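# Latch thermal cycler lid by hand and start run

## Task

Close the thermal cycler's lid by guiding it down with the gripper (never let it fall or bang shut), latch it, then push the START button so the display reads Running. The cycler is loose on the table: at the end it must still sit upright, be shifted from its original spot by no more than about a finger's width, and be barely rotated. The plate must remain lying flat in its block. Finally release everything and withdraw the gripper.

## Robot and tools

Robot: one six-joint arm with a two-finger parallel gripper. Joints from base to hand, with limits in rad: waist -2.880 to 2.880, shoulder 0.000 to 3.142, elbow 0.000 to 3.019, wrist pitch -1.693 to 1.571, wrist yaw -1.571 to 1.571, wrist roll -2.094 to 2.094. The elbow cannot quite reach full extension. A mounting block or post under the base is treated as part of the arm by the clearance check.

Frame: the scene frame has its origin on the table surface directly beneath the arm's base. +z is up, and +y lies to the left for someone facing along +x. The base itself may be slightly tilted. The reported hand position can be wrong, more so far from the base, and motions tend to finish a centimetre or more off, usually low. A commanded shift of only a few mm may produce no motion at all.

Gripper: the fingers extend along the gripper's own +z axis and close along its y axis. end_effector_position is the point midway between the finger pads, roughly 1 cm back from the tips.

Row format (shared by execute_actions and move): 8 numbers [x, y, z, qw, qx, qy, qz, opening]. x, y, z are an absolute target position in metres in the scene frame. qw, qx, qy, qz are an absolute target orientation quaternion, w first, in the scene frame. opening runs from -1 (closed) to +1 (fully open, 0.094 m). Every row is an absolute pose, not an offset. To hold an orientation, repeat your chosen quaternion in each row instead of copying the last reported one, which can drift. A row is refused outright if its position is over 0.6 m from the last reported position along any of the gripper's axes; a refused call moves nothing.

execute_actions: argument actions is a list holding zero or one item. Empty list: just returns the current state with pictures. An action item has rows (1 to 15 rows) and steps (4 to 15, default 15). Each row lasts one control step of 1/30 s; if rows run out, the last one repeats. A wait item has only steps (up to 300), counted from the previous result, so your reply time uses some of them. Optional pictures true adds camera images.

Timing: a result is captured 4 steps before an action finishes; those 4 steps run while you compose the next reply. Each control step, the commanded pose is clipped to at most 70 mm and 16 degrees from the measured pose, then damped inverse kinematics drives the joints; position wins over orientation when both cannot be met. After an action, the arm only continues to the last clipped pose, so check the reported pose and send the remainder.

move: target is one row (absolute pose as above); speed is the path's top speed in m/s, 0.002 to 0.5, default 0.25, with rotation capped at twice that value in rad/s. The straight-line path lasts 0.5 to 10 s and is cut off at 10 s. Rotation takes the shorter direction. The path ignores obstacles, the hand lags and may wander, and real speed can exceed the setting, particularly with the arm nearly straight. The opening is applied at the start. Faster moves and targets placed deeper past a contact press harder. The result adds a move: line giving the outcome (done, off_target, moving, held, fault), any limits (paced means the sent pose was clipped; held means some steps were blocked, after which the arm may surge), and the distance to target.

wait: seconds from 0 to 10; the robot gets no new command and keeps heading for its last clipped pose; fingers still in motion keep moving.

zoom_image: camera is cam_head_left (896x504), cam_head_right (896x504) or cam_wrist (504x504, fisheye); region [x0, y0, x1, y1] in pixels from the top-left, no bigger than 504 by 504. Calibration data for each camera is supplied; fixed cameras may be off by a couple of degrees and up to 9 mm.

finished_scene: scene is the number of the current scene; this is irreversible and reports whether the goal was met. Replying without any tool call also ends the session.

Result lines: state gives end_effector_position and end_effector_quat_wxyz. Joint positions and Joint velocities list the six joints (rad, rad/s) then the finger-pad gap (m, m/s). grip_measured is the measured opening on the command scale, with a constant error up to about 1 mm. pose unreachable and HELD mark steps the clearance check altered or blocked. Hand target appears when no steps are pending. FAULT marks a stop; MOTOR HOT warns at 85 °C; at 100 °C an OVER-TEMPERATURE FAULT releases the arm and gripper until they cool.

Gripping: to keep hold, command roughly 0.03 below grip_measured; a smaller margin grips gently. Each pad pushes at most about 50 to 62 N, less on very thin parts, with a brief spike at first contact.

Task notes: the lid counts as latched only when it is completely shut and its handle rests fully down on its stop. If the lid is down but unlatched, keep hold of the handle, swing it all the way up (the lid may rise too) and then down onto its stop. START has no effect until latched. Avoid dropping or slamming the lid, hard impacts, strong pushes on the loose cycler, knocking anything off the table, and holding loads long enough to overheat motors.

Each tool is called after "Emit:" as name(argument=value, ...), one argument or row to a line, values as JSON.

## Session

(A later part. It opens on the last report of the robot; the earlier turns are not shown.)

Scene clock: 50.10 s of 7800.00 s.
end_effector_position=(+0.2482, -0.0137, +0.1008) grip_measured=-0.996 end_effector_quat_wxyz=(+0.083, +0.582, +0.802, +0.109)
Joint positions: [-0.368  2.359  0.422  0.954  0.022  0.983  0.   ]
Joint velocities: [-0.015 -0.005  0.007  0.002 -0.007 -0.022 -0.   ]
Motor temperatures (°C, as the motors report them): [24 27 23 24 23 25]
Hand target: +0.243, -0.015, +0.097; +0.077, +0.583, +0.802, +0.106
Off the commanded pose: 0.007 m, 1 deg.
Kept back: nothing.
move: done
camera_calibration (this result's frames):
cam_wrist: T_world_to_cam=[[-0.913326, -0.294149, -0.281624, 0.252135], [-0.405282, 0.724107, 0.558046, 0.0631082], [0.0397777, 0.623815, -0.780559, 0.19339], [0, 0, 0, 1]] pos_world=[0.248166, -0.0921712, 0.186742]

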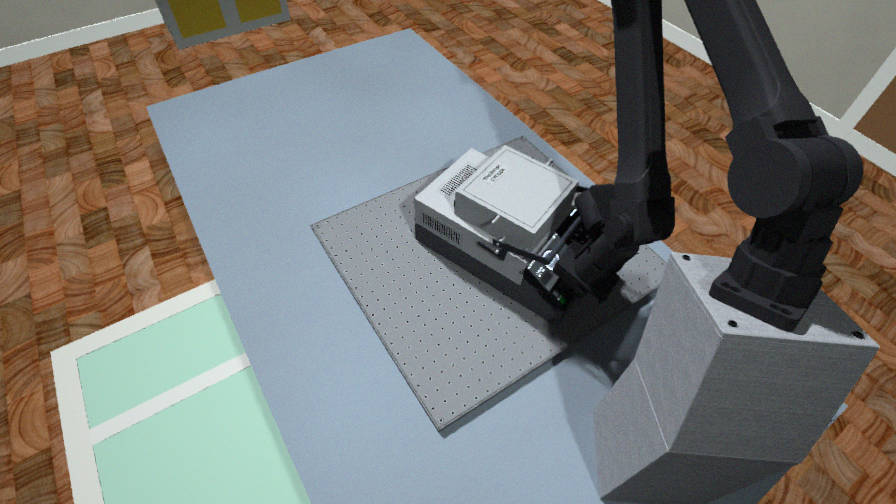

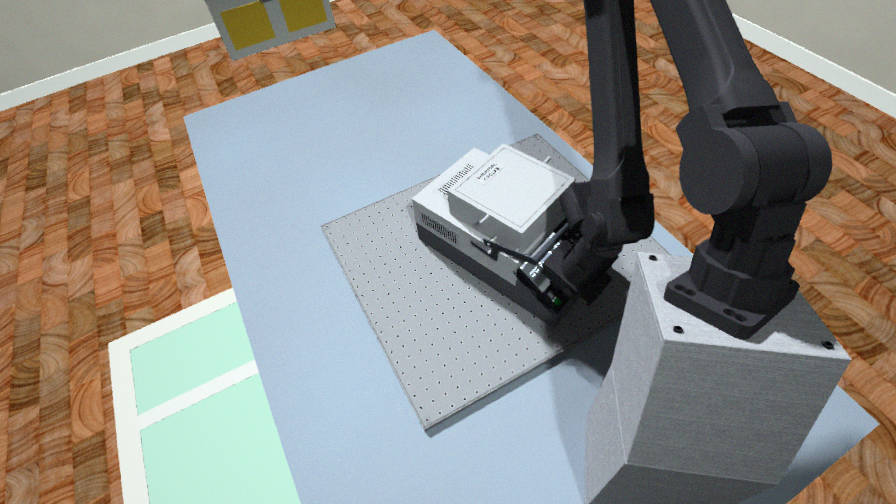

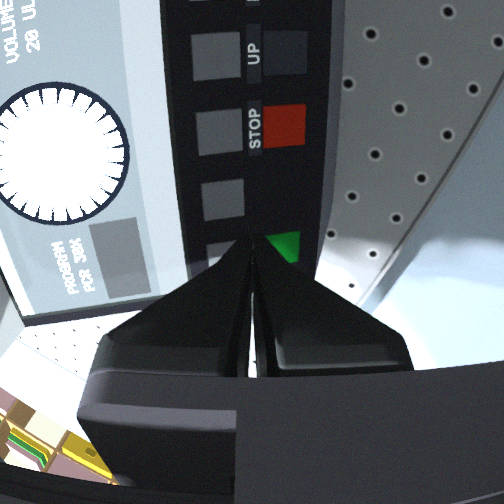

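Emit:
move(
  target=[0.232,-0.009,0.096,0.077,0.583,0.802,0.106,-1],
  speed=0.03,
)

Scene clock: 51.17 s of 7800.00 s.
end_effector_position=(+0.2377, -0.0100, +0.0949) grip_measured=-0.996 end_effector_quat_wxyz=(+0.080, +0.581, +0.802, +0.108)
Joint positions: [-0.368  2.407  0.422  0.995  0.022  0.982  0.   ]
Joint velocities: [-0.015  0.005 -0.007  0.007  0.095  0.007  0.   ]
Motor temperatures (°C, as the motors report them): [24 27 23 24 23 25]
Hand target: +0.232, -0.009, +0.096; +0.077, +0.583, +0.802, +0.106
Off the commanded pose: 0.006 m, 0 deg.
Kept back: nothing.
move: done
camera_calibration (this result's frames):
cam_wrist: T_world_to_cam=[[-0.91455, -0.295845, -0.275814, 0.241713], [-0.403123, 0.722348, 0.561876, 0.0585865], [0.0330055, 0.625051, -0.779886, 0.188428], [0, 0, 0, 1]] pos_world=[0.238457, -0.0885876, 0.180702]

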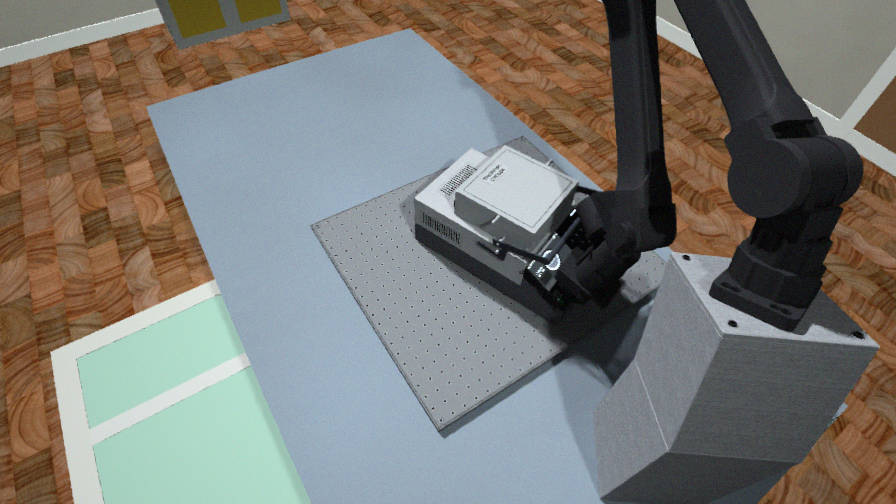

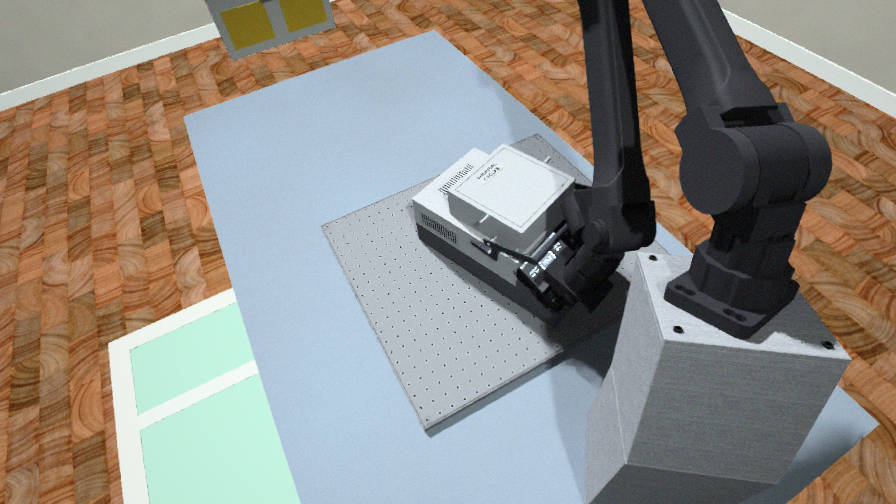

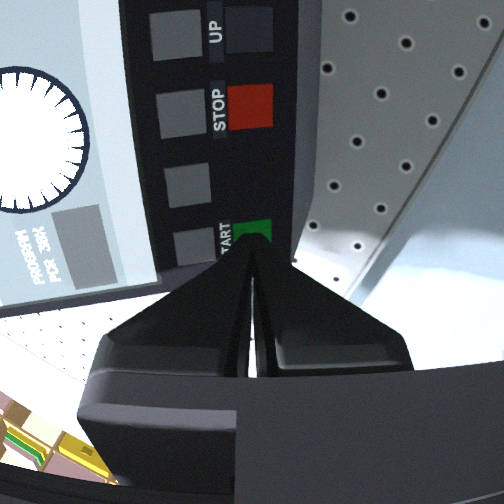

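Emit:
move(
  target=[0.244,-0.008,0.068,0.077,0.583,0.802,0.106,-1],
  speed=0.035,
)

Scene clock: 52.43 s of 7800.00 s.
end_effector_position=(+0.2438, -0.0106, +0.0897) grip_measured=-0.996 end_effector_quat_wxyz=(+0.085, +0.581, +0.802, +0.110)
Joint positions: [-0.368  2.416  0.441  0.995  0.022  0.982  0.   ]
Joint velocities: [ 0.005 -0.015 -0.022  0.007  0.081  0.022 -0.002]
Motor temperatures (°C, as the motors report them): [24 27 23 24 23 24]
Hand target: +0.244, -0.008, +0.070; +0.077, +0.583, +0.802, +0.106
Off the commanded pose: 0.022 m, 1 deg.
Kept back: nothing.
move: off_target
camera_calibration (this result's frames):
cam_wrist: T_world_to_cam=[[-0.912216, -0.294956, -0.284363, 0.245849], [-0.407543, 0.724526, 0.555852, 0.0660673], [0.0420771, 0.622947, -0.781132, 0.182456], [0, 0, 0, 1]] pos_world=[0.243515, -0.0890137, 0.175709]

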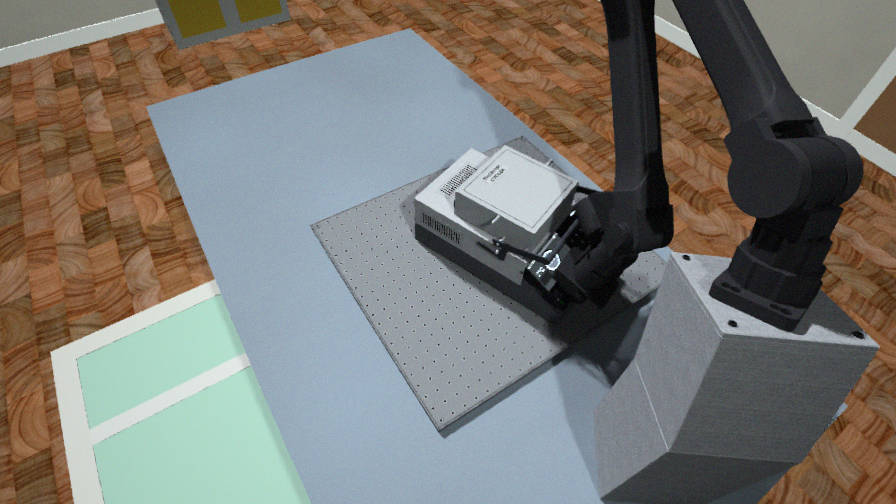

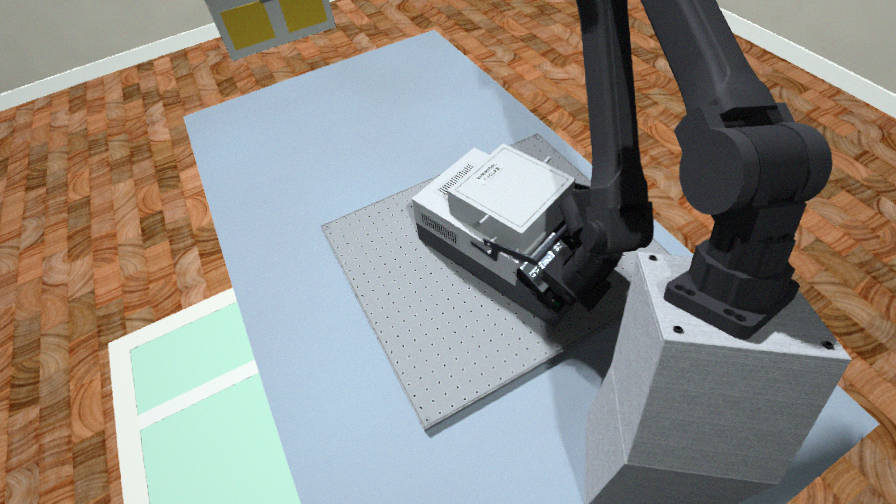

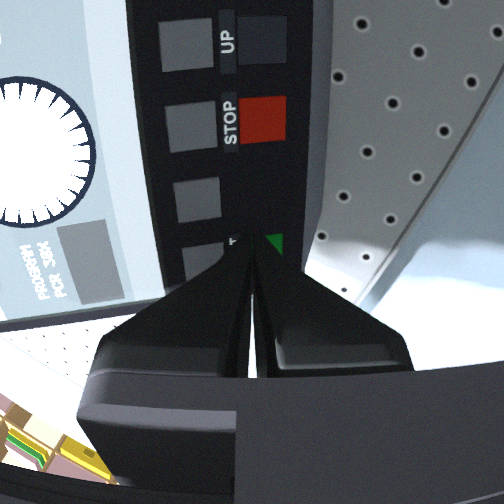

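Emit:
move(
  target=[0.230,-0.009,0.080,0.077,0.583,0.802,0.106,-1],
  speed=0.025,
)

Scene clock: 53.57 s of 7800.00 s.
end_effector_position=(+0.2430, -0.0104, +0.0901) grip_measured=-0.996 end_effector_quat_wxyz=(+0.093, +0.581, +0.800, +0.113)
Joint positions: [-0.368  2.433  0.436  1.034  0.021  0.982  0.   ]
Joint velocities: [ 0.005  0.005  0.022  0.007 -0.066 -0.022 -0.   ]
Motor temperatures (°C, as the motors report them): [24 27 23 24 23 24]
Hand target: +0.230, -0.009, +0.081; +0.077, +0.583, +0.802, +0.106
Off the commanded pose: 0.017 m, 2 deg.
Kept back: nothing.
move: off_target
camera_calibration (this result's frames):
cam_wrist: T_world_to_cam=[[-0.908309, -0.293593, -0.297955, 0.245561], [-0.414483, 0.7277, 0.546496, 0.0679248], [0.0563741, 0.619884, -0.782666, 0.179296], [0, 0, 0, 1]] pos_world=[0.241092, -0.0884767, 0.176375]

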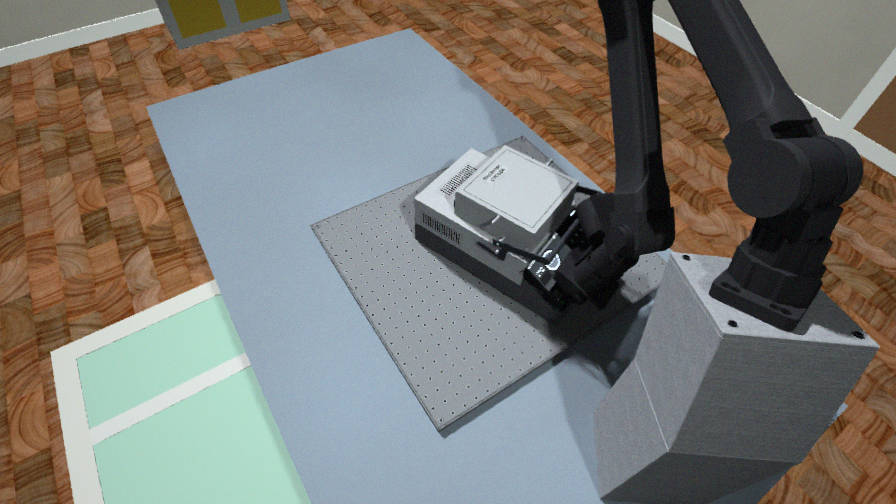

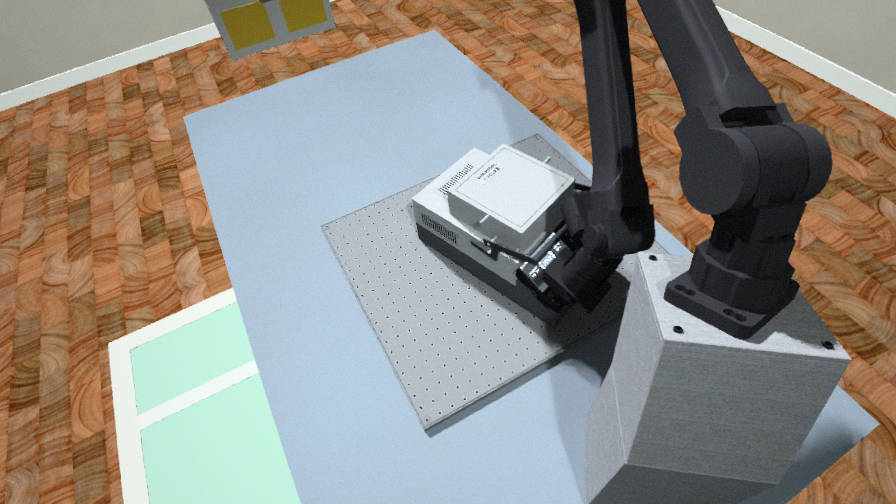

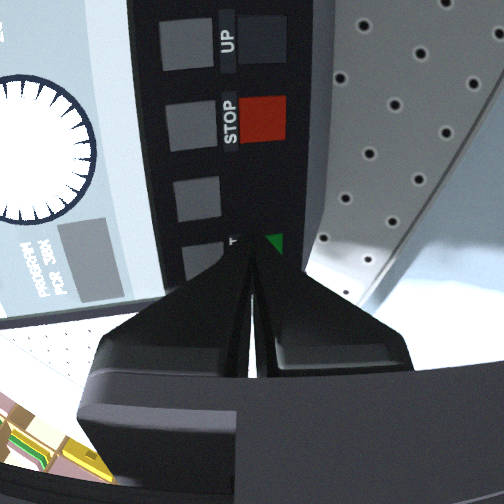

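Emit:
move(
  target=[0.225,-0.009,0.094,0.077,0.583,0.802,0.106,-1],
  speed=0.03,
)

Scene clock: 54.63 s of 7800.00 s.
end_effector_position=(+0.2425, -0.0104, +0.0907) grip_measured=-0.996 end_effector_quat_wxyz=(+0.093, +0.581, +0.800, +0.113)
Joint positions: [-0.368  2.432  0.434  1.035  0.021  0.982  0.   ]
Joint velocities: [-0.005 -0.015  0.017  0.002 -0.022 -0.037 -0.   ]
Motor temperatures (°C, as the motors report them): [24 27 23 24 23 24]
Hand target: +0.225, -0.009, +0.094; +0.077, +0.583, +0.802, +0.106
Off the commanded pose: 0.018 m, 2 deg.
Kept back: nothing.
move: off_target
camera_calibration (this result's frames):
cam_wrist: T_world_to_cam=[[-0.908399, -0.293623, -0.297651, 0.245308], [-0.41433, 0.727622, 0.546714, 0.0673515], [0.0560496, 0.619961, -0.782628, 0.179828], [0, 0, 0, 1]] pos_world=[0.240664, -0.0884644, 0.176932]

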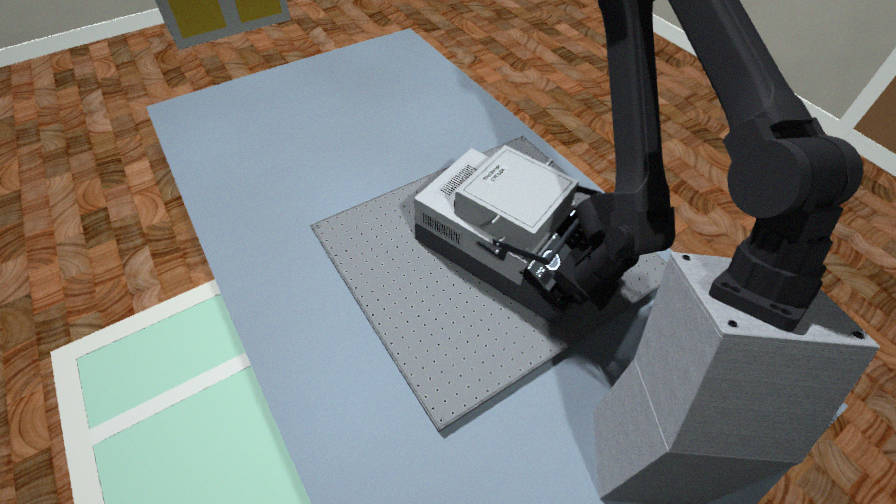

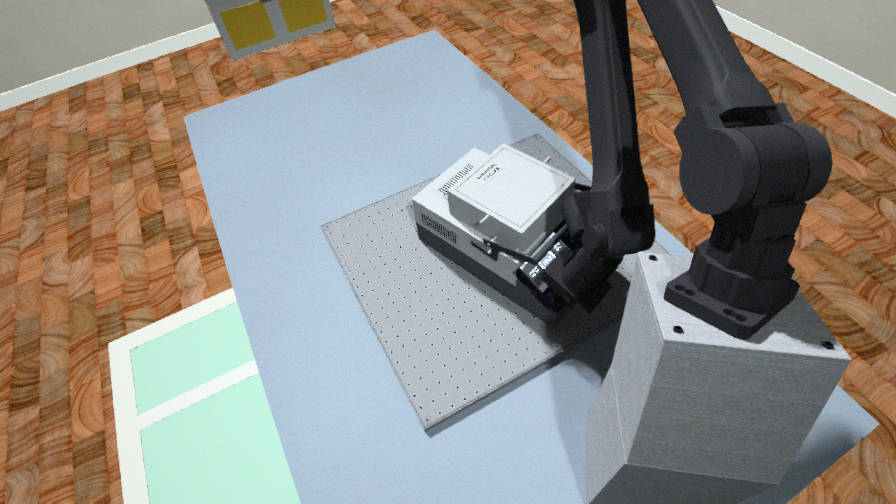

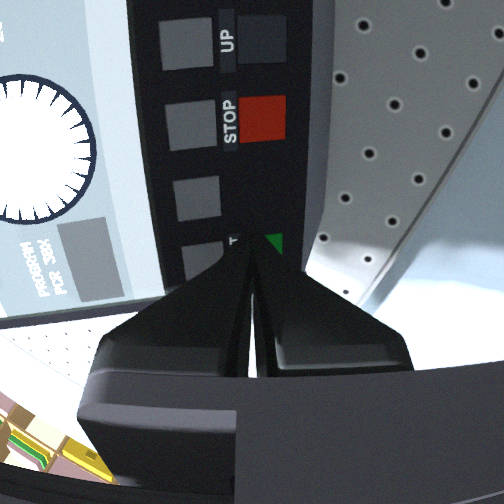

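Emit:
move(
  target=[0.219,-0.008,0.102,0.077,0.583,0.802,0.106,-1],
  speed=0.04,
)

Scene clock: 55.83 s of 7800.00 s.
end_effector_position=(+0.2362, -0.0096, +0.0956) grip_measured=-0.996 end_effector_quat_wxyz=(+0.091, +0.581, +0.801, +0.112)
Joint positions: [-0.368  2.432  0.414  1.05   0.021  0.982  0.   ]
Joint velocities: [ 0.005 -0.005 -0.017 -0.002  0.066 -0.022  0.001]
Motor temperatures (°C, as the motors report them): [24 27 23 24 23 24]
Hand target: +0.219, -0.008, +0.102; +0.077, +0.583, +0.802, +0.106
Off the commanded pose: 0.018 m, 2 deg.
Kept back: nothing.
move: off_target
camera_calibration (this result's frames):
cam_wrist: T_world_to_cam=[[-0.90947, -0.293983, -0.294005, 0.241147], [-0.412486, 0.726695, 0.549336, 0.0607846], [0.0521562, 0.620877, -0.782171, 0.184448], [0, 0, 0, 1]] pos_world=[0.234768, -0.0877983, 0.181777]

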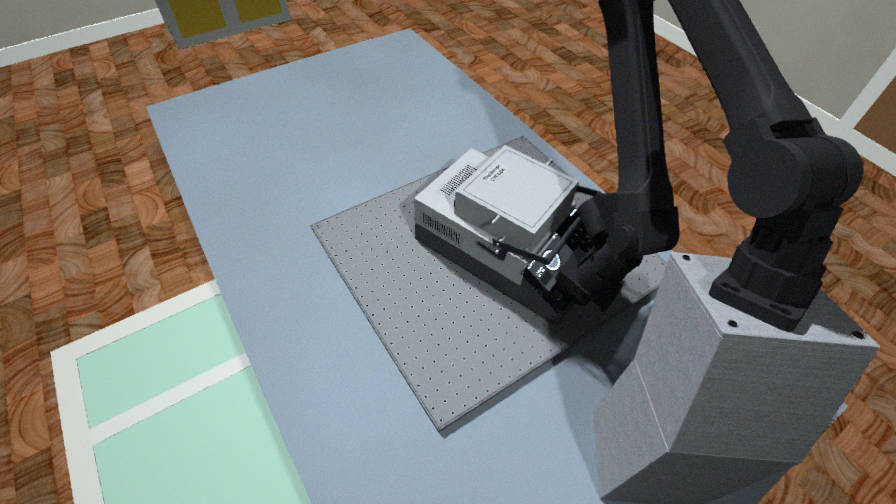

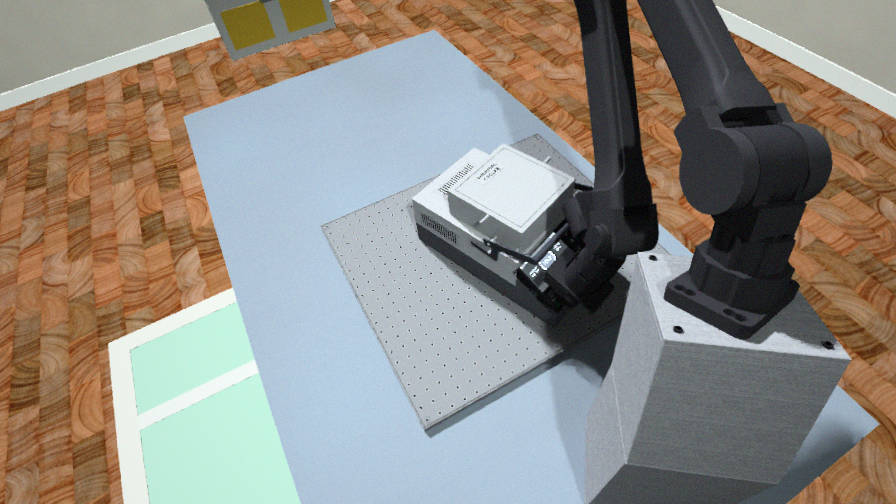

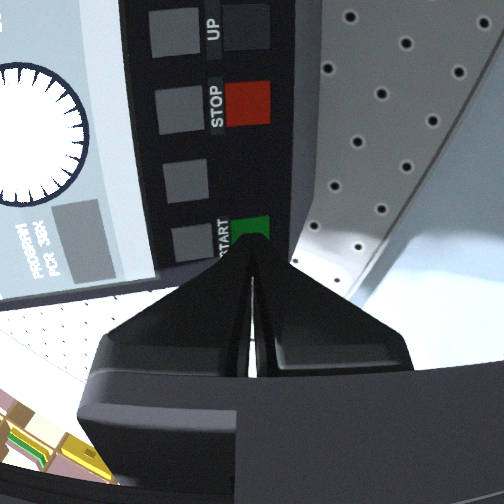

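Press biased toward −x so the shoulder leads.

Emit:
move(
  target=[0.230,-0.008,0.066,0.077,0.583,0.802,0.106,-1],
  speed=0.04,
)

Scene clock: 57.07 s of 7800.00 s.
end_effector_position=(+0.2292, -0.0068, +0.0829) grip_measured=-0.996 end_effector_quat_wxyz=(+0.081, +0.581, +0.802, +0.108)
Joint positions: [-0.373  2.477  0.439  1.05   0.018  0.978  0.   ]
Joint velocities: [-0.015 -0.005  0.017 -0.012 -0.007 -0.037 -0.001]
Motor temperatures (°C, as the motors report them): [24 27 23 24 23 24]
Hand target: +0.230, -0.008, +0.067; +0.077, +0.583, +0.802, +0.106
Off the commanded pose: 0.017 m, 1 deg.
Kept back: nothing.
move: off_target
camera_calibration (this result's frames):
cam_wrist: T_world_to_cam=[[-0.914074, -0.29531, -0.277957, 0.231625], [-0.404024, 0.722446, 0.561103, 0.0598685], [0.0351097, 0.625192, -0.779681, 0.176834], [0, 0, 0, 1]] pos_world=[0.229702, -0.0854055, 0.168663]

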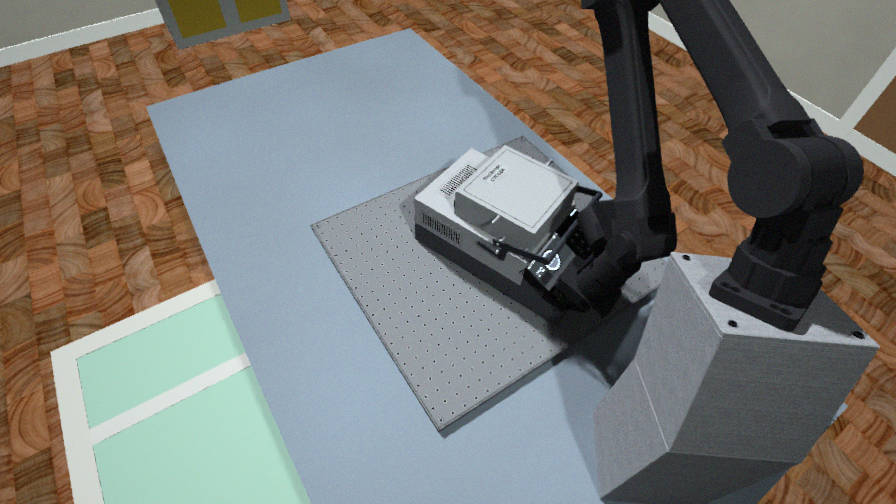

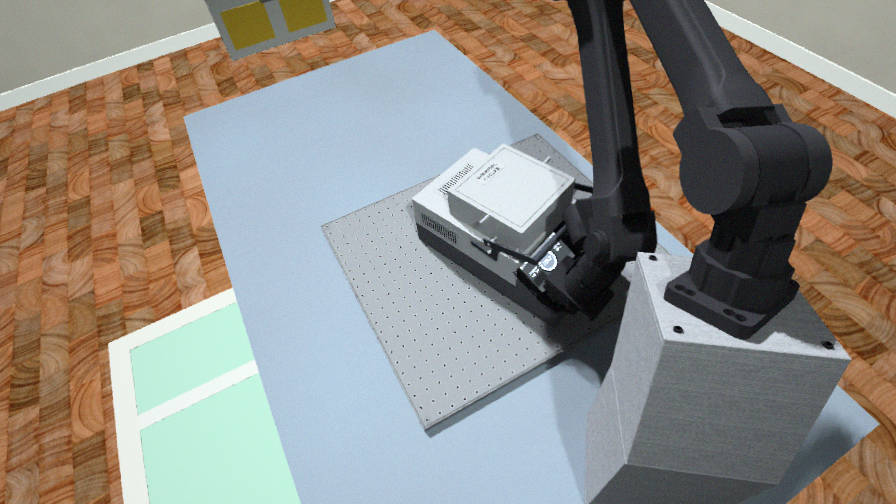

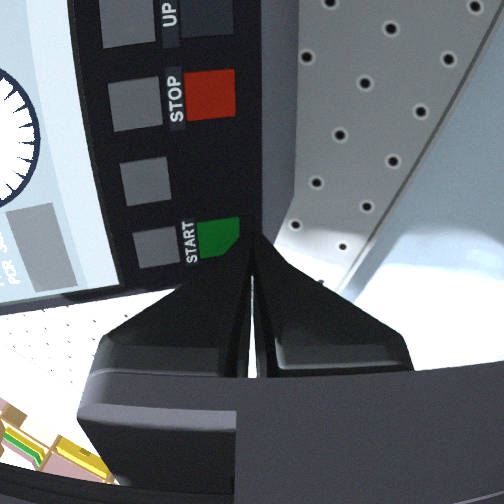

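Emit:
move(
  target=[0.224,-0.010,0.102,0.077,0.583,0.802,0.106,-1],
  speed=0.04,
)

Scene clock: 58.10 s of 7800.00 s.
end_effector_position=(+0.2402, -0.0116, +0.0942) grip_measured=-0.996 end_effector_quat_wxyz=(+0.093, +0.581, +0.800, +0.113)
Joint positions: [-0.373  2.427  0.422  1.042  0.018  0.978  0.   ]
Joint velocities: [-0.005  0.005 -0.017 -0.007 -0.022  0.007 -0.001]
Motor temperatures (°C, as the motors report them): [24 27 23 24 23 24]
Hand target: +0.224, -0.010, +0.102; +0.077, +0.583, +0.802, +0.106
Off the commanded pose: 0.018 m, 2 deg.
Kept back: nothing.
move: off_target
camera_calibration (this result's frames):
cam_wrist: T_world_to_cam=[[-0.908166, -0.293678, -0.298307, 0.243903], [-0.414769, 0.727596, 0.546416, 0.0654359], [0.0565771, 0.619965, -0.782587, 0.183368], [0, 0, 0, 1]] pos_world=[0.238271, -0.0896634, 0.180504]

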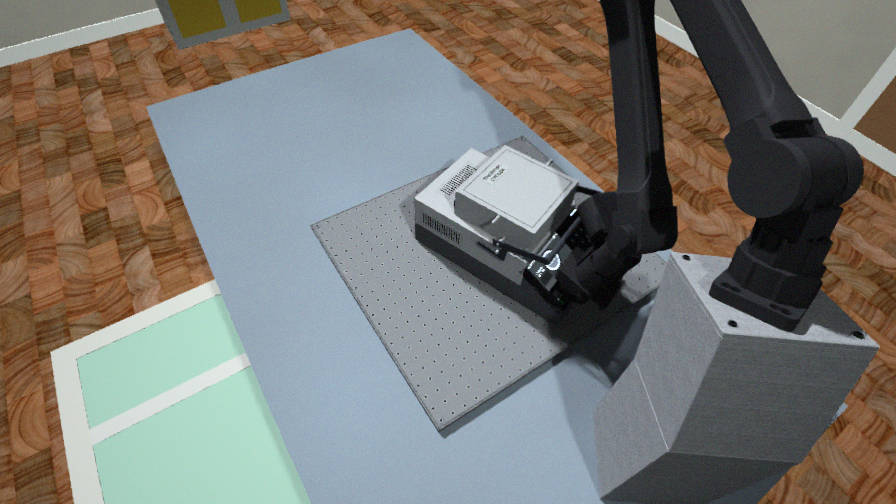

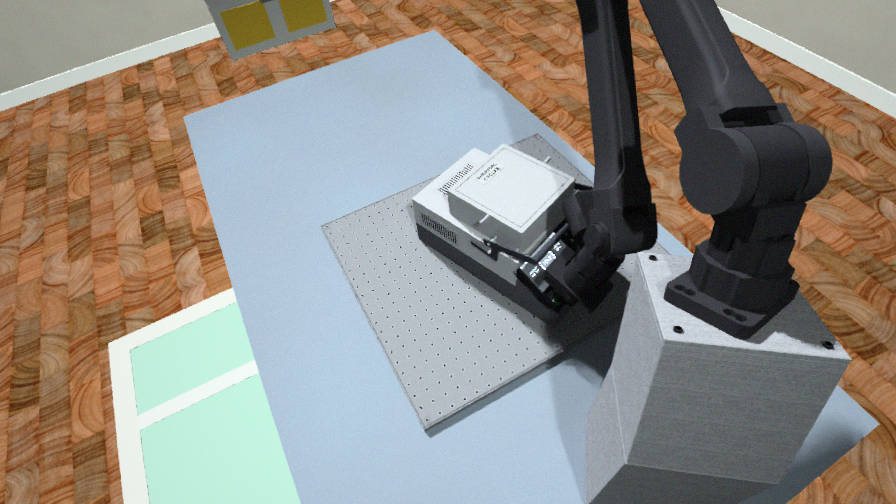

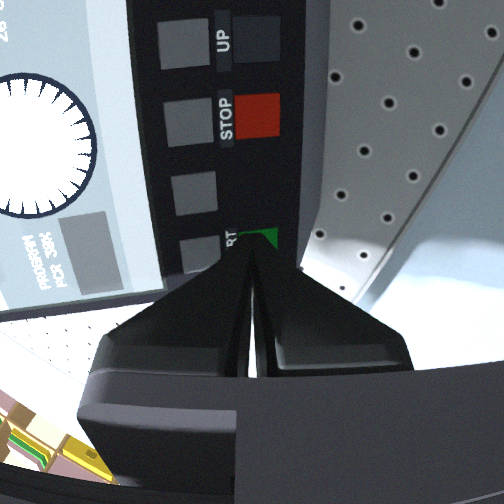

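Emit:
move(
  target=[0.236,-0.009,0.066,0.077,0.583,0.802,0.106,-1],
  speed=0.04,
)

Scene clock: 59.27 s of 7800.00 s.
end_effector_position=(+0.2384, -0.0102, +0.0868) grip_measured=-0.996 end_effector_quat_wxyz=(+0.088, +0.582, +0.801, +0.110)
Joint positions: [-0.373  2.447  0.439  1.035  0.02   0.978  0.   ]
Joint velocities: [ 0.005 -0.005 -0.012  0.002  0.095 -0.022 -0.   ]
Motor temperatures (°C, as the motors report them): [24 27 23 24 23 24]
Hand target: +0.236, -0.009, +0.067; +0.077, +0.583, +0.802, +0.106
Off the commanded pose: 0.021 m, 1 deg.
Kept back: nothing.
move: off_target
camera_calibration (this result's frames):
cam_wrist: T_world_to_cam=[[-0.910952, -0.294262, -0.289094, 0.240316], [-0.409759, 0.726317, 0.551871, 0.0660596], [0.0475791, 0.621187, -0.782217, 0.17887], [0, 0, 0, 1]] pos_world=[0.237474, -0.0883761, 0.172933]

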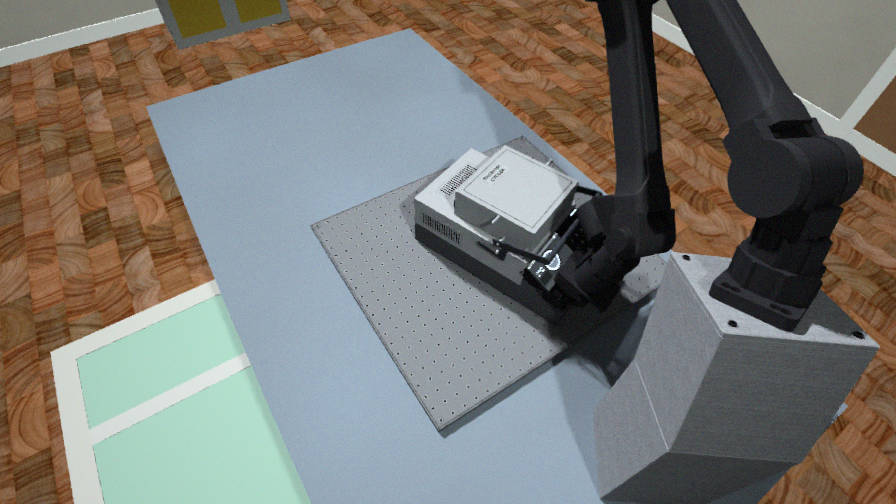

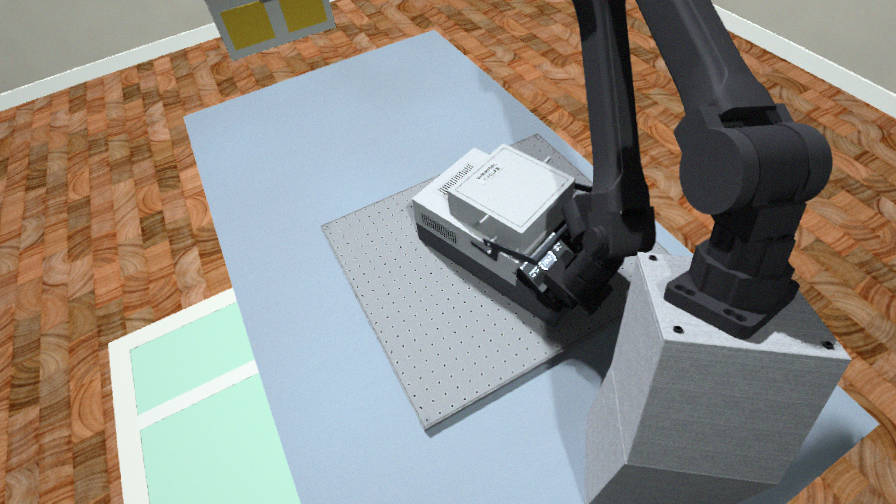

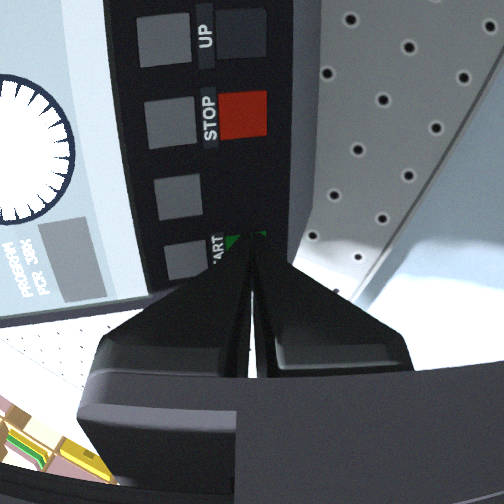

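On the button now; press a bit harder along the panel normal.

Emit:
execute_actions(
  actions=[
    {"rows":[[0.239,-0.009,0.065,0.085,0.582,0.801,0.110,-1],[0.242,-0.008,0.063,0.085,0.582,0.801,0.110,-1],[0.245,-0.007,0.061,0.085,0.582,0.801,0.110,-1],[0.248,-0.007,0.059,0.085,0.582,0.801,0.110,-1],[0.250,-0.006,0.057,0.085,0.582,0.801,0.110,-1],[0.252,-0.006,0.055,0.085,0.582,0.801,0.110,-1],[0.254,-0.005,0.053,0.085,0.582,0.801,0.110,-1],[0.255,-0.005,0.051,0.085,0.582,0.801,0.110,-1]],"steps":15},
  ],
  pictures=true,
)

Scene clock: 59.87 s of 7800.00 s.
end_effector_position=(+0.2385, -0.0107, +0.0853) grip_measured=-0.996 end_effector_quat_wxyz=(+0.086, +0.583, +0.801, +0.108)
Joint positions: [-0.373  2.446  0.444  1.023  0.023  0.979  0.   ]
Joint velocities: [-0.015 -0.005  0.022 -0.081  0.007 -0.007  0.001]
Motor temperatures (°C, as the motors report them): [24 27 23 24 23 24]
Steps of this call (steps 1 to 7: nothing new was sent; steps 8 to 18: the first 11 steps of this action). Readings (end_effector_position):
8: (+0.2386, -0.0102, +0.0867)
9: (+0.2387, -0.0102, +0.0863)
11: (+0.2388, -0.0103, +0.0860)
15: (+0.2390, -0.0104, +0.0856)
18: the state above
camera_calibration (this result's frames):
cam_wrist: T_world_to_cam=[[-0.913304, -0.293056, -0.282831, 0.239935], [-0.404917, 0.728016, 0.553205, 0.0660252], [0.043785, 0.619767, -0.783563, 0.17902], [0, 0, 0, 1]] pos_world=[0.23803, -0.0887038, 0.171609]

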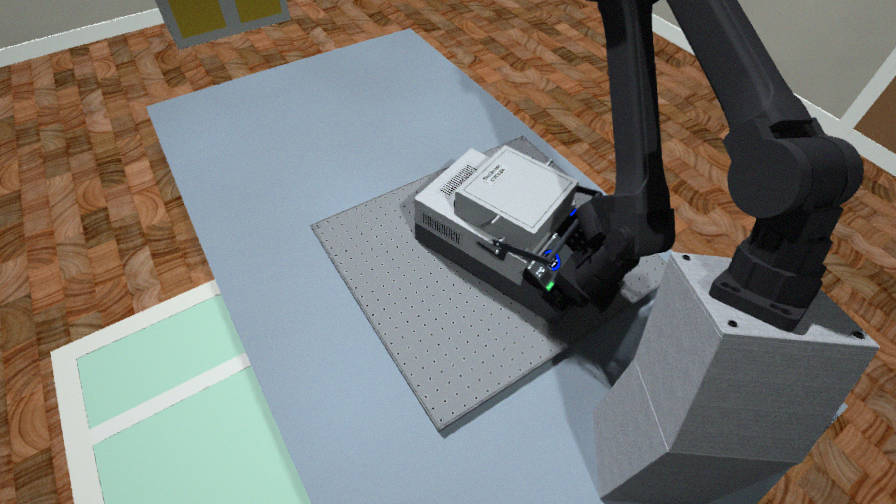

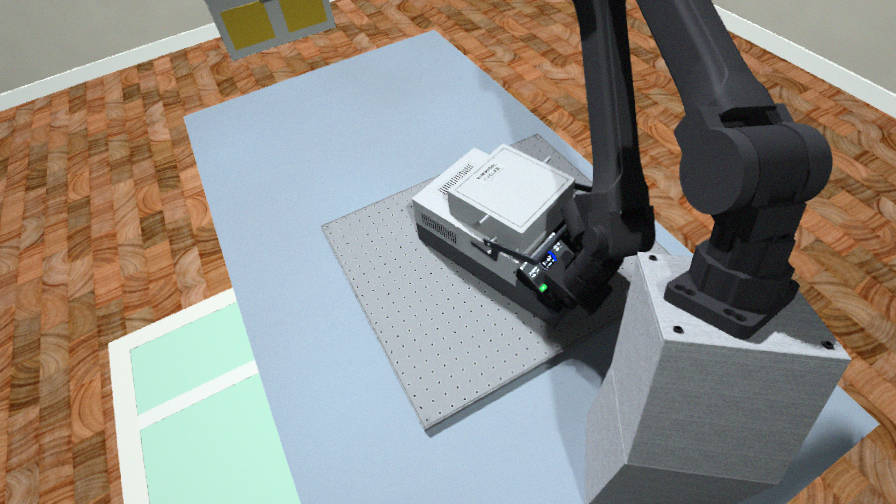

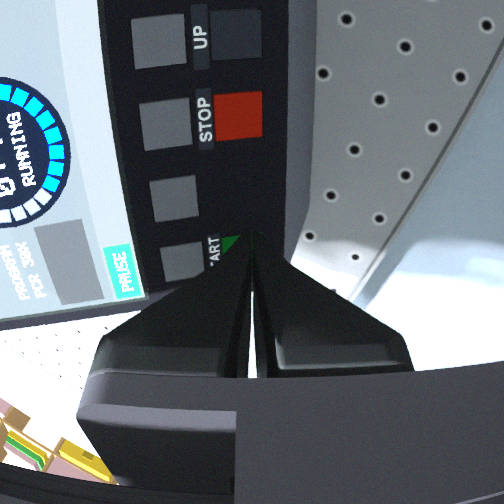

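Emit:
move(
  target=[0.212,0.0,0.145,0.077,0.583,0.802,0.106,-1],
  speed=0.1,
)

Emit:
move(
  target=[0.24,0.22,0.28,0,0.342,0.94,0,-1],
  speed=0.25,
)

Scene clock: 61.13 s of 7800.00 s.
end_effector_position=(+0.2201, -0.0022, +0.1356) grip_measured=-0.996 end_effector_quat_wxyz=(+0.082, +0.584, +0.801, +0.107)
Joint positions: [-0.317  2.338  0.303  1.046  0.052  1.029  0.   ]
Joint velocities: [-0.005 -0.005 -0.012 -0.002  0.022  0.037 -0.   ]
Motor temperatures (°C, as the motors report them): [24 27 23 24 23 24]
Hand target: +0.212, +0.001, +0.144; +0.077, +0.583, +0.802, +0.106
Off your previous action's commanded pose: 0.038 m, 0 deg at its last step (step 4 of this call).
Off the commanded pose: 0.013 m, 1 deg.
Kept back: nothing.
move: off_target
camera_calibration (this result's frames):
cam_wrist: T_world_to_cam=[[-0.915688, -0.290593, -0.277617, 0.239661], [-0.399993, 0.726016, 0.55938, 0.0226945], [0.0390024, 0.623262, -0.78104, 0.214723], [0, 0, 0, 1]] pos_world=[0.220158, -0.0806615, 0.221547]

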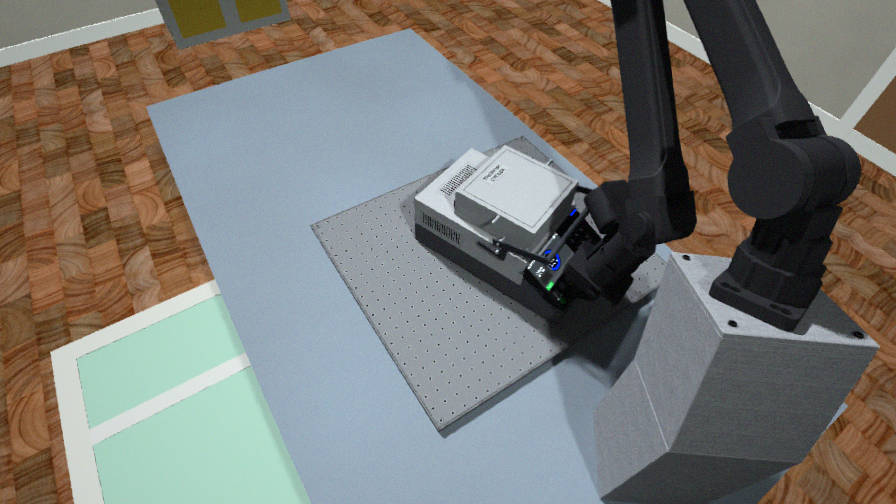

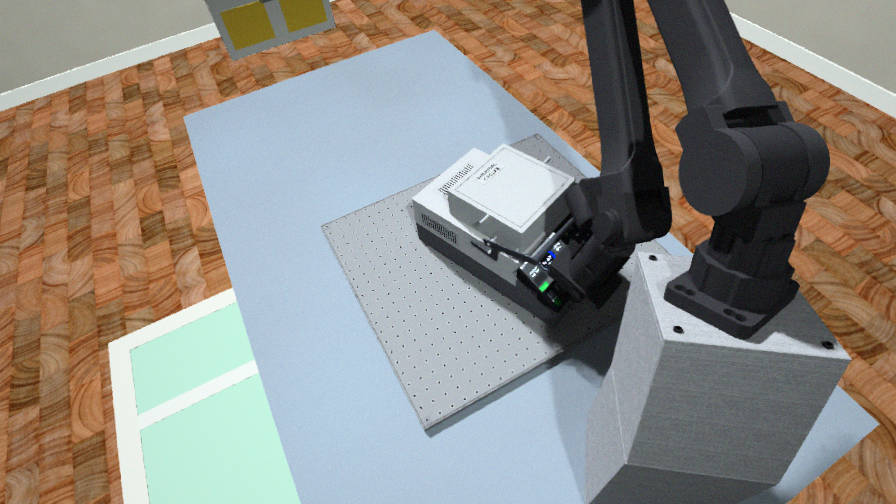

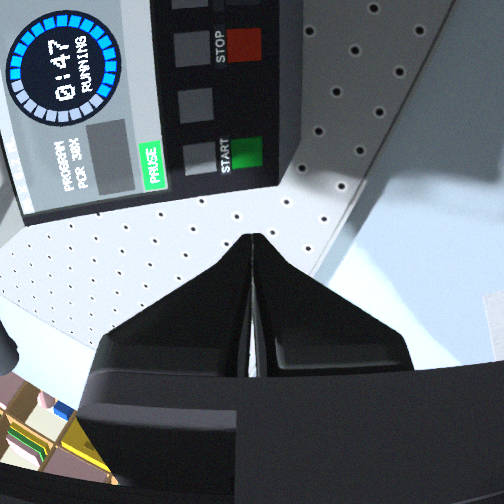

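Scene clock: 62.90 s of 7800.00 s.
end_effector_position=(+0.2380, +0.2223, +0.2831) grip_measured=-0.996 end_effector_quat_wxyz=(+0.000, +0.338, +0.941, +0.002)
Joint positions: [ 0.664  1.799  0.621 -0.353  0.385  1.492  0.   ]
Joint velocities: [ 0.005 -0.005  0.012  0.002  0.022  0.051 -0.001]
Motor temperatures (°C, as the motors report them): [24 27 23 24 23 24]
Hand target: +0.242, +0.226, +0.286; +0.003, +0.342, +0.940, +0.005
Off the commanded pose: 0.004 m, 1 deg.
Kept back: nothing.
move: done
camera_calibration (this result's frames):
cam_wrist: T_world_to_cam=[[-0.638962, -0.769098, -0.0147255, 0.328284], [-0.628044, 0.51053, 0.587299, -0.121389], [-0.444172, 0.38451, -0.809236, 0.365418], [0, 0, 0, 1]] pos_world=[0.295831, 0.173949, 0.371836]

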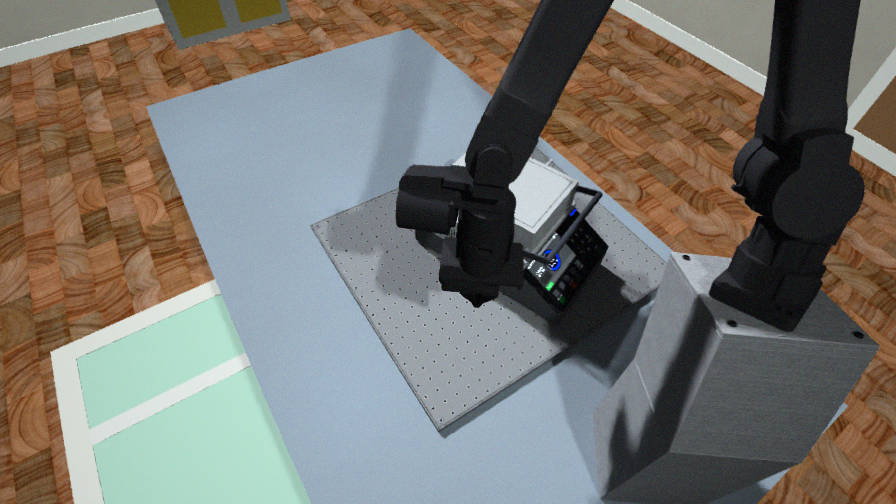

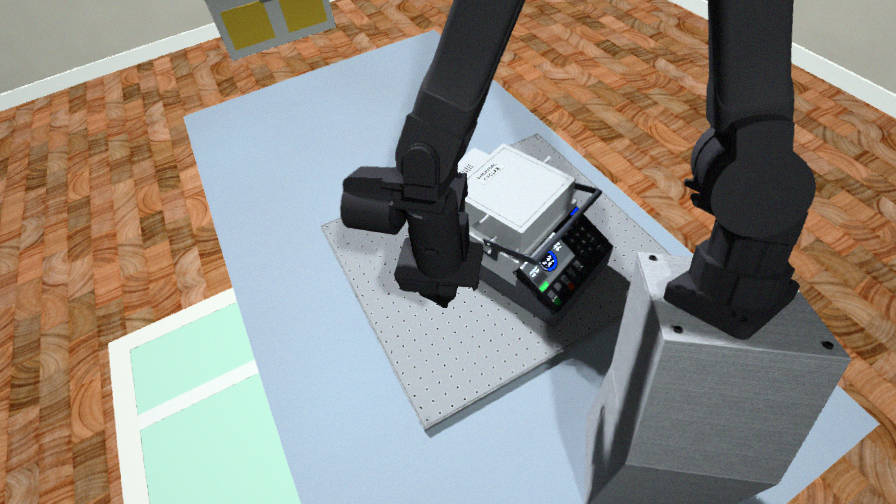

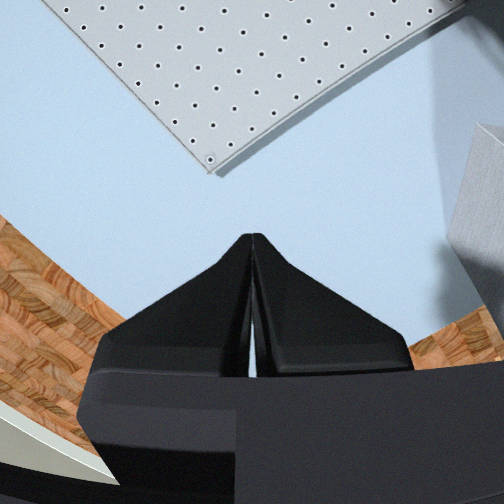

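Emit:
finished_scene(
  scene=2,
)

The scene is finished: the task was done.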